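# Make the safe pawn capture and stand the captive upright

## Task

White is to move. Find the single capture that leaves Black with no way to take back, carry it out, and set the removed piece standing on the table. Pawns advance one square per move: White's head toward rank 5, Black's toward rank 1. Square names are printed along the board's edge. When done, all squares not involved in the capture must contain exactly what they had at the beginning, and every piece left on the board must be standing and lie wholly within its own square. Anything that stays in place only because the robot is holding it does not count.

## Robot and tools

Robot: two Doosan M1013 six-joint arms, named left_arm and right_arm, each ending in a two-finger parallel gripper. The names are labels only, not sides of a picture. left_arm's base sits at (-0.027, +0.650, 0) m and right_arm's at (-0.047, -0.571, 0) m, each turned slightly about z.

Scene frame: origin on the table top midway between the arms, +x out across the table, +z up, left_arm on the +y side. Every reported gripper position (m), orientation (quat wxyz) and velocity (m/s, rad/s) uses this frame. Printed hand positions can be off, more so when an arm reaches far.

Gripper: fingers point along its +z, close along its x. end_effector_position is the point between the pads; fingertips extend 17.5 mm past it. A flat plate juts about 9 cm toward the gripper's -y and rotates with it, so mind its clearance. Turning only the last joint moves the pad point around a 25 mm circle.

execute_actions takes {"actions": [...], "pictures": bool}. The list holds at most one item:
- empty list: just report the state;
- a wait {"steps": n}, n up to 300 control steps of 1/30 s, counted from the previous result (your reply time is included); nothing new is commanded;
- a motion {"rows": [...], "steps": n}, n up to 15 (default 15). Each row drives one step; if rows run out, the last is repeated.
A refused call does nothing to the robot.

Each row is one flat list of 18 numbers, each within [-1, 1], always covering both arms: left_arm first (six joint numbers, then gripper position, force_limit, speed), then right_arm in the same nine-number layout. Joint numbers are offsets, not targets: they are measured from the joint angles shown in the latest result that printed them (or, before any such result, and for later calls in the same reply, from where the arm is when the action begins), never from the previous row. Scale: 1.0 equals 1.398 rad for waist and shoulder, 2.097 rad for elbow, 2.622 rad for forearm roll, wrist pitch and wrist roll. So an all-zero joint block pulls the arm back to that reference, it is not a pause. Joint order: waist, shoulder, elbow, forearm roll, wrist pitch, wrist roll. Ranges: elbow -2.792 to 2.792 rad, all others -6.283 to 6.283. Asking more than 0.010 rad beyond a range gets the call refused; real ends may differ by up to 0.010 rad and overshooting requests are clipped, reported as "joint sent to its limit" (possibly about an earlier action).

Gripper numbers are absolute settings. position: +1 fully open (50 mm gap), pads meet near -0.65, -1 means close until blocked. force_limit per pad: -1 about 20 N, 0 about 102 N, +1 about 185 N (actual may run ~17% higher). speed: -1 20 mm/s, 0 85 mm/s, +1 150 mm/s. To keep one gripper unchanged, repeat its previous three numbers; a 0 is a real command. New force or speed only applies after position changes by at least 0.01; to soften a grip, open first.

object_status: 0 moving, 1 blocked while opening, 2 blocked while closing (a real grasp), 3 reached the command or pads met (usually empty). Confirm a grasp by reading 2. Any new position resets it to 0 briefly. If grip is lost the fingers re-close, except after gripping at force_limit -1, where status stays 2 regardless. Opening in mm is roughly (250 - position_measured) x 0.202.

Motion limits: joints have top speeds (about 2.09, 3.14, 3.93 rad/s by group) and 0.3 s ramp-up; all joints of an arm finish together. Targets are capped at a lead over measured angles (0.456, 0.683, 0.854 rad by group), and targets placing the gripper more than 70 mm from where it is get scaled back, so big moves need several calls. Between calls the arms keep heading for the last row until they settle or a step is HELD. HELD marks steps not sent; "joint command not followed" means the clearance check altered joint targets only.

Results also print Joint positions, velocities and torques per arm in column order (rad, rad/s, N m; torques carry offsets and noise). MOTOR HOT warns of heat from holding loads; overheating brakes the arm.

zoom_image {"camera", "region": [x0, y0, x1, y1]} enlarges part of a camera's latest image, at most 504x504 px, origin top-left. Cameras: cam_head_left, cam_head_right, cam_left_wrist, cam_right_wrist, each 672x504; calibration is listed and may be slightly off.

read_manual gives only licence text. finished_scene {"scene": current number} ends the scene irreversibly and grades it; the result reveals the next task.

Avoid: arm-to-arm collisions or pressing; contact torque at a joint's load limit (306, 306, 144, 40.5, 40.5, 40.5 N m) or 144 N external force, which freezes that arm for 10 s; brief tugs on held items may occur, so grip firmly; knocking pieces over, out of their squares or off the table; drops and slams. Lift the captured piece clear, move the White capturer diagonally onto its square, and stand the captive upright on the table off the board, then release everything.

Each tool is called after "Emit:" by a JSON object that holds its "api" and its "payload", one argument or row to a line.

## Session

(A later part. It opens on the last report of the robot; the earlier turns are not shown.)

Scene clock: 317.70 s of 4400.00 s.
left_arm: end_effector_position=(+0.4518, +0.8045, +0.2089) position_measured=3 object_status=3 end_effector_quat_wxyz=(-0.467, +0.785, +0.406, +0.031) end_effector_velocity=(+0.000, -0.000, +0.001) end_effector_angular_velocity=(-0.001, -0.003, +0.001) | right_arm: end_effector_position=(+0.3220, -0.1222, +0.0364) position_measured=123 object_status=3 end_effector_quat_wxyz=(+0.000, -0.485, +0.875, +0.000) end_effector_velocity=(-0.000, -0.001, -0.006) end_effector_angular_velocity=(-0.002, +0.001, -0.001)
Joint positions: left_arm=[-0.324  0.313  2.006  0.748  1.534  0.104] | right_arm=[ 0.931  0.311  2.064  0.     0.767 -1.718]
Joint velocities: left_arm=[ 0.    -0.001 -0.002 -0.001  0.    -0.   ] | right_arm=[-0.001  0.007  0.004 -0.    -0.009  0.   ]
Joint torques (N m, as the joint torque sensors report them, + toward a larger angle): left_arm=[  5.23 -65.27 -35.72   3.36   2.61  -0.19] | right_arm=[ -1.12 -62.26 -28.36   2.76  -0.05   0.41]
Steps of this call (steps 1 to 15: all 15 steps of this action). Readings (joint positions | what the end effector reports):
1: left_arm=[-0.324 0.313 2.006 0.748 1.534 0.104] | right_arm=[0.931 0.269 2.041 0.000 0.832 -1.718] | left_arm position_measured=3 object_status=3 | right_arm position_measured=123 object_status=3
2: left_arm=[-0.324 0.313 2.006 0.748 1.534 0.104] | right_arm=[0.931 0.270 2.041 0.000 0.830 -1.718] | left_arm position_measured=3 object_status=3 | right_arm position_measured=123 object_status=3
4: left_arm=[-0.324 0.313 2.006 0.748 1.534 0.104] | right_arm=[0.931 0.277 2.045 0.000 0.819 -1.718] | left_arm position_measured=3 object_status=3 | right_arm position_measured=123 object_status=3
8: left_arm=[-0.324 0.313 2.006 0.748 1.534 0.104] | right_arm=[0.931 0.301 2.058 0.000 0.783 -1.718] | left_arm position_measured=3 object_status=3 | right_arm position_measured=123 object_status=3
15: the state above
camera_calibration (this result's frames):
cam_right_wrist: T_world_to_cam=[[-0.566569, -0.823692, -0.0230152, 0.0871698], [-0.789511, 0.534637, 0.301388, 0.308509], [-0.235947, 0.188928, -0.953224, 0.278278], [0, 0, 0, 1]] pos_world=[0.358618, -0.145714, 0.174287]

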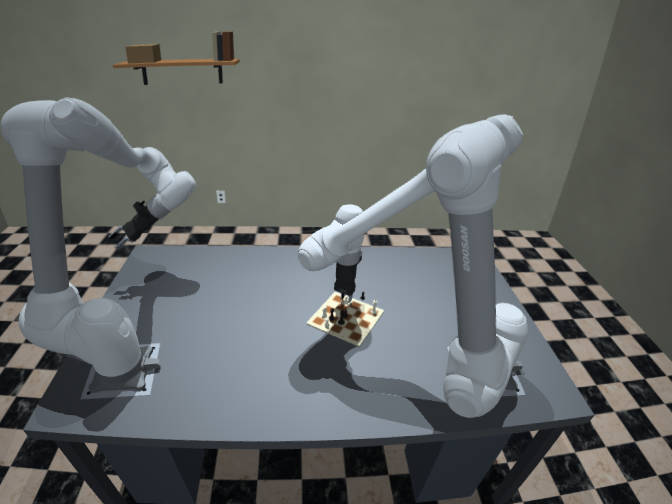

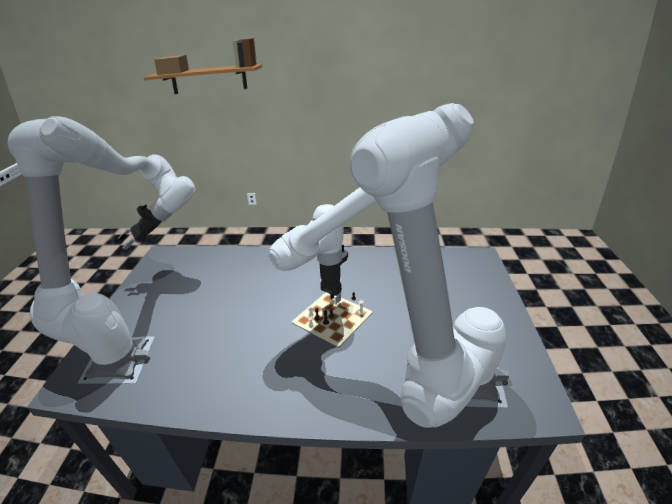

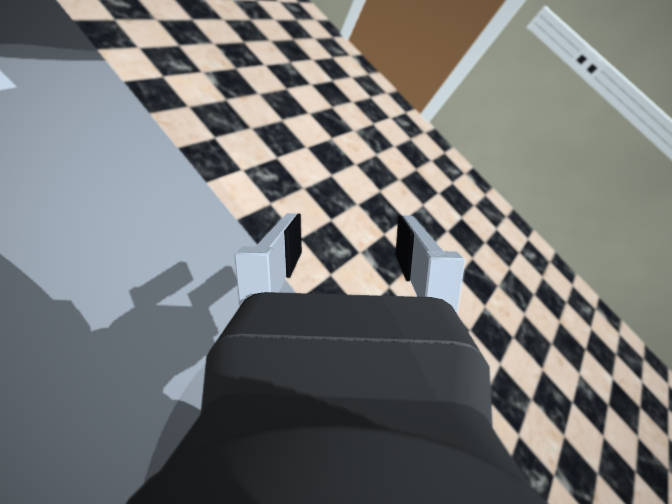

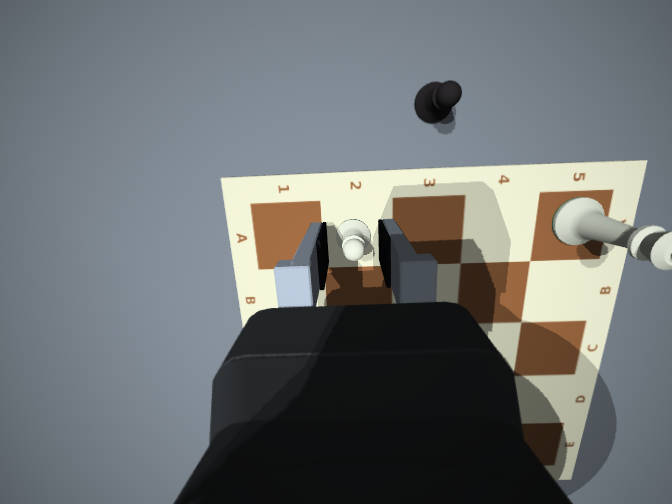

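Emit:
{"api": "execute_actions", "payload": {
  "actions": [
    {"rows": [[0,0,0,0,0,0,1,0,0, 0,0,0,0,0,0,-1,-0.6,-0.3]], "steps": 14}
  ],
  "pictures": false
}}

Emit:
{"api": "execute_actions", "payload": {
  "actions": [
    {"rows": [[0,0,0,0,0,0,1,0,0, 0,-0.0029,-0.0009,0,0.0023,0,-1,-0.6,-0.3],[0,0,0,0,0,0,1,0,0, 0,-0.0067,-0.0022,0,0.0053,0,-1,-0.6,-0.3],[0,0,0,0,0,0,1,0,0, 0.0013,-0.0108,-0.002,0,0.0073,0.0007,-1,-0.6,-0.3],[0,0,0,0,0,0,1,0,0, 0.0042,-0.0155,0,0,0.0082,0.0022,-1,-0.6,-0.3],[0,0,0,0,0,0,1,0,0, 0.0092,-0.0202,0.0045,0,0.0072,0.0049,-1,-0.6,-0.3],[0,0,0,0,0,0,1,0,0, 0.0154,-0.0262,0.0101,0,0.0059,0.0082,-1,-0.6,-0.3],[0,0,0,0,0,0,1,0,0, 0.0221,-0.0326,0.016,0,0.0046,0.0118,-1,-0.6,-0.3],[0,0,0,0,0,0,1,0,0, 0.0284,-0.0385,0.0216,0,0.0033,0.0151,-1,-0.6,-0.3],[0,0,0,0,0,0,1,0,0, 0.0342,-0.0441,0.0268,0,0.0021,0.0183,-1,-0.6,-0.3],[0,0,0,0,0,0,1,0,0, 0.0384,-0.0481,0.0305,0,0.0012,0.0205,-1,-0.6,-0.3],[0,0,0,0,0,0,1,0,0, 0.0409,-0.0495,0.0331,0,0,0.0218,-1,-0.6,-0.3],[0,0,0,0,0,0,1,0,0, 0.04175,-0.0483,0.0344,0,-0.0018,0.02226,-1,-0.6,-0.3],[0,0,0,0,0,0,1,0,0, 0.04175,-0.0455,0.0353,0,-0.004,0.02226,-1,-0.6,-0.3],[0,0,0,0,0,0,1,0,0, 0.04175,-0.0426,0.0363,0,-0.0063,0.02226,-1,-0.6,-0.3],[0,0,0,0,0,0,1,0,0, 0.04175,-0.03974,0.03721,0,-0.00857,0.02226,-1,-0.6,-0.3]], "steps": 15}
  ],
  "pictures": false
}}

Emit:
{"api": "execute_actions", "payload": {
  "actions": [
    {"steps": 14}
  ]
}}

Scene clock: 348.23 s of 4400.00 s.
left_arm: end_effector_position=(+0.4518, +0.8045, +0.2089) position_measured=3 object_status=3 end_effector_quat_wxyz=(-0.467, +0.785, +0.406, +0.031) end_effector_velocity=(-0.000, +0.001, -0.000) end_effector_angular_velocity=(+0.002, +0.002, -0.001) | right_arm: end_effector_position=(+0.3220, -0.1223, +0.0363) position_measured=205 object_status=0 end_effector_quat_wxyz=(+0.000, -0.485, +0.875, +0.000) end_effector_velocity=(+0.000, +0.000, +0.001) end_effector_angular_velocity=(+0.001, -0.001, -0.001)
Joint positions: left_arm=[-0.324  0.313  2.006  0.748  1.534  0.104] | right_arm=[ 0.931  0.311  2.064  0.     0.767 -1.718]
Joint velocities: left_arm=[-0.     0.     0.002  0.002 -0.    -0.   ] | right_arm=[-0.    -0.001 -0.001 -0.     0.     0.001]
Joint torques (N m, as the joint torque sensors report them, + toward a larger angle): left_arm=[  3.72 -64.64 -34.88   3.39   2.7   -0.15] | right_arm=[ -4.03 -60.6  -28.06   2.26   0.12   0.24]
Steps of this call (steps 1 to 15: the robot went on to your last target; steps 16 to 90: nothing new was sent; then 27.07 s passed at rest; steps 91 to 104: all 14 steps of this action). Readings (joint positions | what the end effector reports):
91: left_arm=[-0.324 0.313 2.006 0.748 1.534 0.104] | right_arm=[0.931 0.311 2.064 0.000 0.766 -1.718] | left_arm position_measured=3 object_status=3 | right_arm position_measured=130 object_status=0
92: left_arm=[-0.324 0.313 2.006 0.748 1.534 0.104] | right_arm=[0.931 0.311 2.064 0.000 0.766 -1.718] | left_arm position_measured=3 object_status=3 | right_arm position_measured=141 object_status=0
94: left_arm=[-0.324 0.313 2.006 0.748 1.534 0.104] | right_arm=[0.931 0.311 2.064 0.000 0.766 -1.718] | left_arm position_measured=3 object_status=3 | right_arm position_measured=162 object_status=0
98: left_arm=[-0.324 0.313 2.006 0.748 1.534 0.104] | right_arm=[0.931 0.311 2.064 0.000 0.767 -1.718] | left_arm position_measured=3 object_status=3 | right_arm position_measured=205 object_status=0
104: the state above

Scene clock: 348.73 s of 4400.00 s.
left_arm: end_effector_position=(+0.4518, +0.8045, +0.2089) position_measured=3 object_status=3 end_effector_quat_wxyz=(-0.467, +0.785, +0.406, +0.031) end_effector_velocity=(-0.001, -0.000, -0.000) end_effector_angular_velocity=(-0.001, +0.002, +0.001) | right_arm: end_effector_position=(+0.2720, -0.1355, +0.0442) position_measured=205 object_status=2 end_effector_quat_wxyz=(+0.000, -0.485, +0.875, +0.000) end_effector_velocity=(-0.039, -0.012, -0.065) end_effector_angular_velocity=(+0.001, -0.000, -0.001)
Joint positions: left_arm=[-0.324  0.313  2.006  0.748  1.534  0.104] | right_arm=[ 0.986  0.249  2.133  0.     0.76  -1.663]
Joint velocities: left_arm=[ 0.    -0.     0.001 -0.002  0.     0.001] | right_arm=[ 0.044  0.047  0.102  0.    -0.15   0.045]
Joint torques (N m, as the joint torque sensors report them, + toward a larger angle): left_arm=[  4.61 -64.07 -34.51   3.5    2.78  -0.31] | right_arm=[ -7.13 -48.44 -29.52   2.86  -0.34   0.12]
Steps of this call (steps 1 to 15: all 15 steps of this action). Readings (joint positions | what the end effector reports):
1: left_arm=[-0.324 0.313 2.006 0.748 1.534 0.104] | right_arm=[0.931 0.311 2.064 0.000 0.767 -1.718] | left_arm position_measured=3 object_status=3 | right_arm position_measured=205 object_status=2
2: left_arm=[-0.324 0.313 2.006 0.748 1.534 0.104] | right_arm=[0.931 0.309 2.063 0.000 0.769 -1.718] | left_arm position_measured=3 object_status=3 | right_arm position_measured=205 object_status=2
4: left_arm=[-0.324 0.313 2.006 0.748 1.534 0.104] | right_arm=[0.931 0.303 2.061 0.000 0.777 -1.718] | left_arm position_measured=3 object_status=3 | right_arm position_measured=205 object_status=2
8: left_arm=[-0.324 0.313 2.006 0.748 1.534 0.104] | right_arm=[0.947 0.281 2.078 0.000 0.783 -1.702] | left_arm position_measured=3 object_status=3 | right_arm position_measured=205 object_status=2
15: the state above

Scene clock: 349.20 s of 4400.00 s.
left_arm: end_effector_position=(+0.4518, +0.8045, +0.2089) position_measured=3 object_status=3 end_effector_quat_wxyz=(-0.467, +0.785, +0.406, +0.031) end_effector_velocity=(+0.000, +0.000, +0.000) end_effector_angular_velocity=(+0.001, -0.000, -0.001) | right_arm: end_effector_position=(+0.2690, -0.1364, +0.0374) position_measured=205 object_status=2 end_effector_quat_wxyz=(+0.000, -0.485, +0.875, +0.000) end_effector_velocity=(+0.000, +0.000, +0.000) end_effector_angular_velocity=(+0.000, -0.000, +0.001)
Joint positions: left_arm=[-0.324  0.313  2.006  0.748  1.534  0.104] | right_arm=[ 0.989  0.255  2.142  0.     0.745 -1.66 ]
Joint velocities: left_arm=[-0.    -0.     0.     0.001  0.     0.   ] | right_arm=[ 0.     0.    -0.    -0.    -0.001 -0.001]
Joint torques (N m, as the joint torque sensors report them, + toward a larger angle): left_arm=[  2.83 -64.46 -34.54   3.52   2.85  -0.33] | right_arm=[ -4.09 -54.8  -26.72   2.63  -0.37   0.44]
Steps of this call (steps 1 to 14: the robot went on to your last target). Readings (joint positions | what the end effector reports):
1: left_arm=[-0.324 0.313 2.006 0.748 1.534 0.104] | right_arm=[0.987 0.251 2.136 0.000 0.755 -1.662] | left_arm position_measured=3 object_status=3 | right_arm position_measured=205 object_status=2
2: left_arm=[-0.324 0.313 2.006 0.748 1.534 0.104] | right_arm=[0.988 0.253 2.138 0.000 0.751 -1.661] | left_arm position_measured=3 object_status=3 | right_arm position_measured=205 object_status=2
4: left_arm=[-0.324 0.313 2.006 0.748 1.534 0.104] | right_arm=[0.988 0.254 2.140 0.000 0.747 -1.660] | left_arm position_measured=3 object_status=3 | right_arm position_measured=205 object_status=2
8: left_arm=[-0.324 0.313 2.006 0.748 1.534 0.104] | right_arm=[0.989 0.255 2.141 0.000 0.745 -1.660] | left_arm position_measured=3 object_status=3 | right_arm position_measured=205 object_status=2
14: the state above
camera_calibration (this result's frames):
cam_left_wrist: T_world_to_cam=[[0.642475, 0.641224, 0.419593, -0.891716], [0.758283, -0.452948, -0.468876, 0.111198], [-0.110601, 0.619412, -0.777237, -0.135483], [0, 0, 0, 1]] pos_world=[0.4736, 0.706076, 0.320993]
cam_right_wrist: T_world_to_cam=[[-0.566437, -0.823785, -0.022951, 0.0454129], [-0.789585, 0.534524, 0.301396, 0.273962], [-0.236018, 0.188844, -0.953223, 0.269407], [0, 0, 0, 1]] pos_world=[0.305625, -0.159905, 0.175276]

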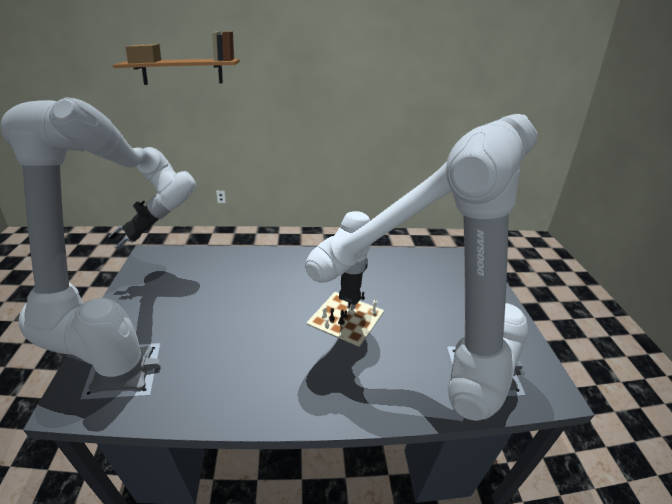

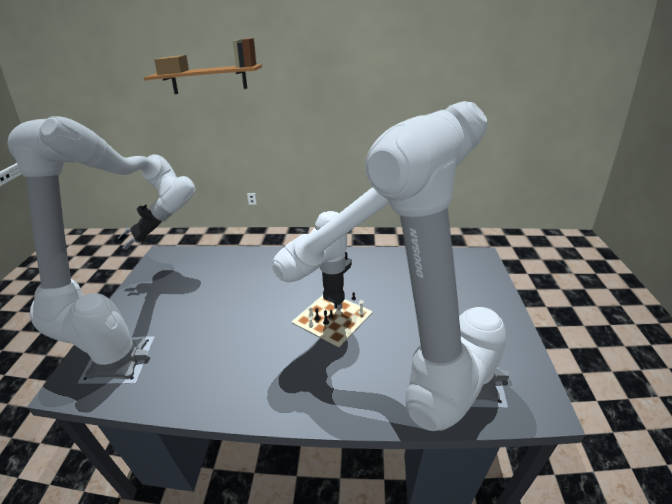

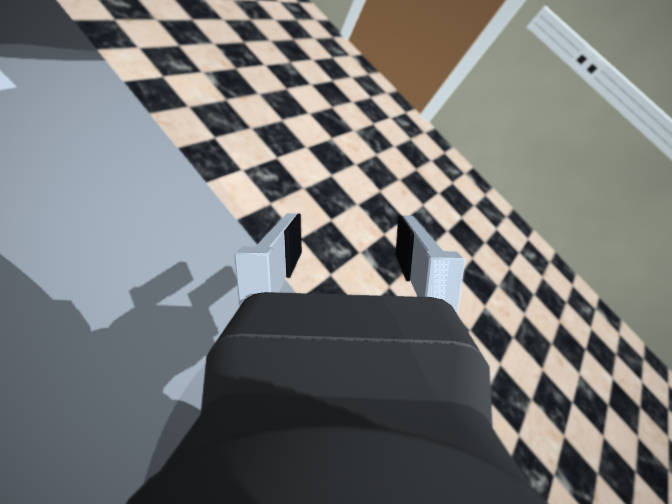

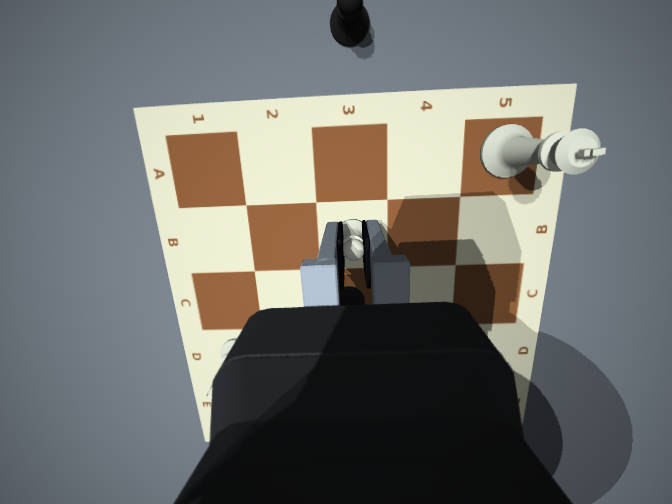

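Emit:
{"api": "execute_actions", "payload": {
  "actions": [
    {"rows": [[0,0,0,0,0,0,1,0,0, 0,0.0006,0.0002,0,-0.0005,0,-1,-0.6,-0.3],[0,0,0,0,0,0,1,0,0, 0,0.00119,0.00039,0,-0.00095,0,-1,-0.6,-0.3]], "steps": 9}
  ],
  "pictures": false
}}

Emit:
{"api": "execute_actions", "payload": {
  "actions": [
    {"rows": [[0,0,0,0,0,0,1,0,0, 0,0,0,0,0,0,0.2,-0.6,-0.3]], "steps": 8}
  ],
  "pictures": false
}}

Emit:
{"api": "execute_actions", "payload": {
  "actions": [
    {"rows": [[0,0,0,0,0,0,1,0,0, 0,-0.004,-0.0015,0,0.0033,0,0.2,-0.6,-0.3],[0,0,0,0,0,0,1,0,0, 0,-0.011,-0.0042,0,0.0092,0,0.2,-0.6,-0.3],[0,0,0,0,0,0,1,0,0, 0,-0.021,-0.0079,0,0.0175,0,0.2,-0.6,-0.3],[0,0,0,0,0,0,1,0,0, 0,-0.032,-0.0121,0,0.0267,0,0.2,-0.6,-0.3],[0,0,0,0,0,0,1,0,0, 0,-0.043,-0.0162,0,0.0359,0,0.2,-0.6,-0.3],[0,0,0,0,0,0,1,0,0, 0,-0.052,-0.0196,0,0.0434,0,0.2,-0.6,-0.3],[0,0,0,0,0,0,1,0,0, 0,-0.0575,-0.0217,0,0.048,0,0.2,-0.6,-0.3],[0,0,0,0,0,0,1,0,0, 0,-0.0601,-0.0227,0,0.0502,0,0.2,-0.6,-0.3]], "steps": 15}
  ]
}}

Emit:
{"api": "zoom_image", "payload": {
  "camera": "cam_head_left",
  "region": [300, 275, 400, 350]
}}

Scene clock: 362.10 s of 4400.00 s.
left_arm: end_effector_position=(+0.4518, +0.8045, +0.2089) position_measured=3 object_status=3 end_effector_quat_wxyz=(-0.467, +0.785, +0.406, +0.031) end_effector_velocity=(-0.001, +0.000, -0.000) end_effector_angular_velocity=(+0.001, +0.002, -0.000) | right_arm: end_effector_position=(+0.2690, -0.1365, +0.0362) position_measured=205 object_status=2 end_effector_quat_wxyz=(+0.000, -0.485, +0.875, +0.000) end_effector_velocity=(-0.000, -0.000, -0.001) end_effector_angular_velocity=(-0.001, +0.000, +0.000)
Joint positions: left_arm=[-0.324  0.313  2.006  0.748  1.534  0.104] | right_arm=[ 0.989  0.257  2.142  0.     0.742 -1.66 ]
Joint velocities: left_arm=[0.    0.    0.002 0.    0.    0.   ] | right_arm=[-0.     0.001  0.001 -0.    -0.001 -0.   ]
Joint torques (N m, as the joint torque sensors report them, + toward a larger angle): left_arm=[  4.24 -63.32 -34.36   3.75   2.81  -0.47] | right_arm=[ -1.57 -54.82 -28.2    2.53  -0.1    0.33]
Steps of this call (steps 1 to 30: the robot went on to your last target; steps 31 to 100: nothing new was sent; then 9.27 s passed at rest; steps 101 to 109: all 9 steps of this action). Readings (joint positions | what the end effector reports):
101: left_arm=[-0.324 0.313 2.006 0.748 1.534 0.104] | right_arm=[0.989 0.255 2.142 0.000 0.744 -1.660] | left_arm position_measured=3 object_status=3 | right_arm position_measured=205 object_status=2
102: left_arm=[-0.324 0.313 2.006 0.748 1.534 0.104] | right_arm=[0.989 0.256 2.142 0.000 0.744 -1.660] | left_arm position_measured=3 object_status=3 | right_arm position_measured=205 object_status=2
104: left_arm=[-0.324 0.313 2.006 0.748 1.534 0.104] | right_arm=[0.989 0.256 2.142 0.000 0.743 -1.660] | left_arm position_measured=3 object_status=3 | right_arm position_measured=205 object_status=2
108: left_arm=[-0.324 0.313 2.006 0.748 1.534 0.104] | right_arm=[0.989 0.257 2.142 0.000 0.742 -1.660] | left_arm position_measured=3 object_status=3 | right_arm position_measured=205 object_status=2
109: the state above

Scene clock: 362.37 s of 4400.00 s.
left_arm: end_effector_position=(+0.4518, +0.8045, +0.2089) position_measured=3 object_status=3 end_effector_quat_wxyz=(-0.467, +0.785, +0.406, +0.031) end_effector_velocity=(+0.000, -0.000, +0.000) end_effector_angular_velocity=(-0.000, -0.001, -0.000) | right_arm: end_effector_position=(+0.2690, -0.1365, +0.0362) position_measured=125 object_status=0 end_effector_quat_wxyz=(+0.000, -0.485, +0.875, +0.000) end_effector_velocity=(+0.001, +0.001, +0.001) end_effector_angular_velocity=(+0.001, -0.001, -0.001)
Joint positions: left_arm=[-0.324  0.313  2.006  0.748  1.534  0.104] | right_arm=[ 0.989  0.257  2.142  0.     0.742 -1.66 ]
Joint velocities: left_arm=[-0.    -0.001 -0.001  0.     0.    -0.   ] | right_arm=[-0.    -0.    -0.001  0.     0.     0.001]
Joint torques (N m, as the joint torque sensors report them, + toward a larger angle): left_arm=[  5.42 -64.55 -35.56   3.32   2.68  -0.17] | right_arm=[ -4.04 -58.46 -27.65   2.54   0.06   0.73]
Steps of this call (steps 1 to 8: all 8 steps of this action). Readings (joint positions | what the end effector reports):
1: left_arm=[-0.324 0.313 2.006 0.748 1.534 0.104] | right_arm=[0.989 0.257 2.142 0.000 0.742 -1.660] | left_arm position_measured=3 object_status=3 | right_arm position_measured=198 object_status=0
2: left_arm=[-0.324 0.313 2.006 0.748 1.534 0.104] | right_arm=[0.989 0.257 2.142 0.000 0.742 -1.660] | left_arm position_measured=3 object_status=3 | right_arm position_measured=188 object_status=0
4: left_arm=[-0.324 0.313 2.006 0.748 1.534 0.104] | right_arm=[0.989 0.257 2.142 0.000 0.742 -1.660] | left_arm position_measured=3 object_status=3 | right_arm position_measured=166 object_status=0
8: the state above

Scene clock: 362.87 s of 4400.00 s.
left_arm: end_effector_position=(+0.4518, +0.8045, +0.2089) position_measured=3 object_status=3 end_effector_quat_wxyz=(-0.467, +0.785, +0.406, +0.031) end_effector_velocity=(-0.001, -0.000, -0.001) end_effector_angular_velocity=(-0.001, +0.002, +0.001) | right_arm: end_effector_position=(+0.2689, -0.1365, +0.0995) position_measured=123 object_status=3 end_effector_quat_wxyz=(-0.000, -0.485, +0.875, +0.000) end_effector_velocity=(-0.000, -0.001, +0.011) end_effector_angular_velocity=(+0.000, -0.000, -0.000)
Joint positions: left_arm=[-0.324  0.313  2.006  0.748  1.534  0.104] | right_arm=[ 0.989  0.174  2.096  0.     0.872 -1.66 ]
Joint velocities: left_arm=[-0.    -0.     0.001 -0.002  0.    -0.   ] | right_arm=[-0.    -0.015 -0.008  0.     0.022 -0.   ]
Joint torques (N m, as the joint torque sensors report them, + toward a larger angle): left_arm=[  3.18 -65.67 -35.51   3.35   2.77  -0.5 ] | right_arm=[ -1.61 -50.   -31.38   2.75   0.04   0.27]
Steps of this call (steps 1 to 15: all 15 steps of this action). Readings (joint positions | what the end effector reports):
1: left_arm=[-0.324 0.313 2.006 0.748 1.534 0.104] | right_arm=[0.989 0.257 2.142 0.000 0.742 -1.660] | left_arm position_measured=3 object_status=3 | right_arm position_measured=123 object_status=0
2: left_arm=[-0.324 0.313 2.006 0.748 1.534 0.104] | right_arm=[0.989 0.255 2.142 0.000 0.745 -1.660] | left_arm position_measured=3 object_status=3 | right_arm position_measured=123 object_status=0
4: left_arm=[-0.324 0.313 2.006 0.748 1.534 0.104] | right_arm=[0.989 0.245 2.136 0.000 0.761 -1.660] | left_arm position_measured=3 object_status=3 | right_arm position_measured=123 object_status=0
8: left_arm=[-0.324 0.313 2.006 0.748 1.534 0.104] | right_arm=[0.989 0.203 2.112 0.000 0.826 -1.660] | left_arm position_measured=3 object_status=3 | right_arm position_measured=123 object_status=3
15: the state above
camera_calibration (this result's frames):
cam_left_wrist: T_world_to_cam=[[0.642475, 0.641224, 0.419593, -0.891716], [0.758283, -0.452948, -0.468876, 0.111199], [-0.110601, 0.619411, -0.777237, -0.135483], [0, 0, 0, 1]] pos_world=[0.4736, 0.706076, 0.320993]
cam_right_wrist: T_world_to_cam=[[-0.566422, -0.823798, -0.0228506, 0.0467339], [-0.789574, 0.534529, 0.301417, 0.255212], [-0.236092, 0.188771, -0.953219, 0.328654], [0, 0, 0, 1]] pos_world=[0.305573, -0.15996, 0.237422]

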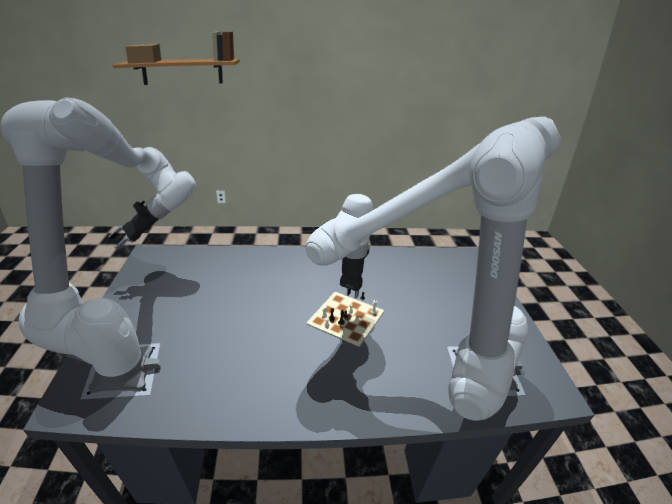

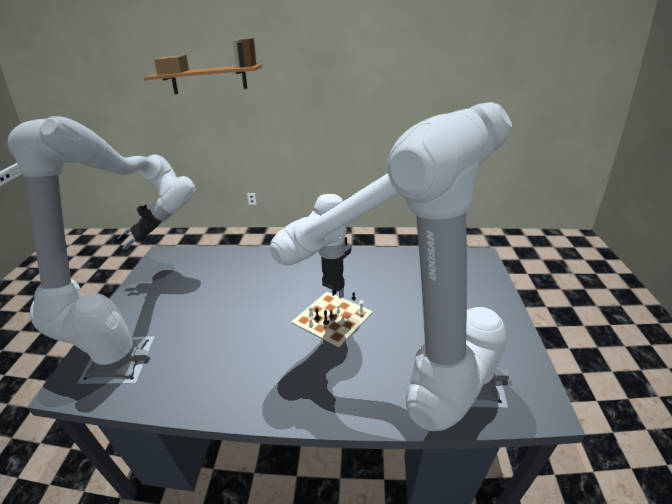

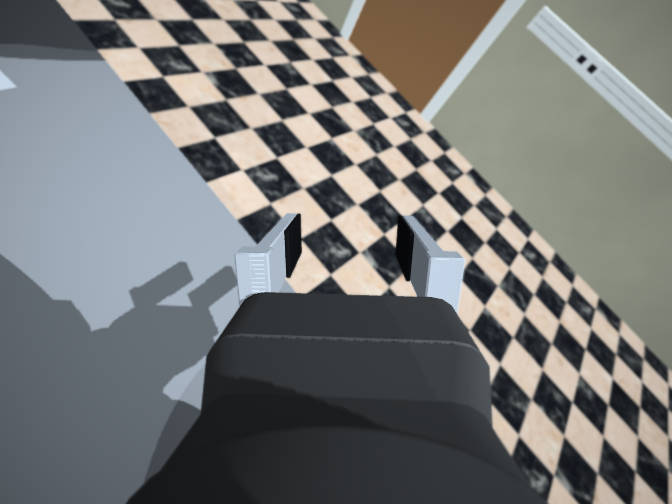

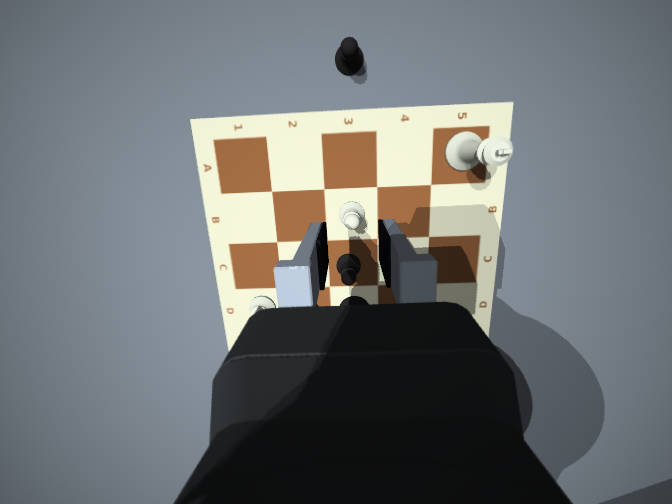

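Region (300, 275, 400, 350) of cam_head_left's 672x504 image, scaled by 5.040, with more detail than that image has; it fills the top 378 rows of this view, and the rest is white.

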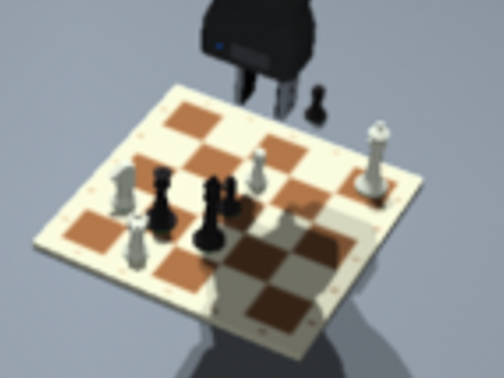

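Emit:
{"api": "finished_scene", "payload": {
  "scene": 1
}}

The scene is finished: the task was done.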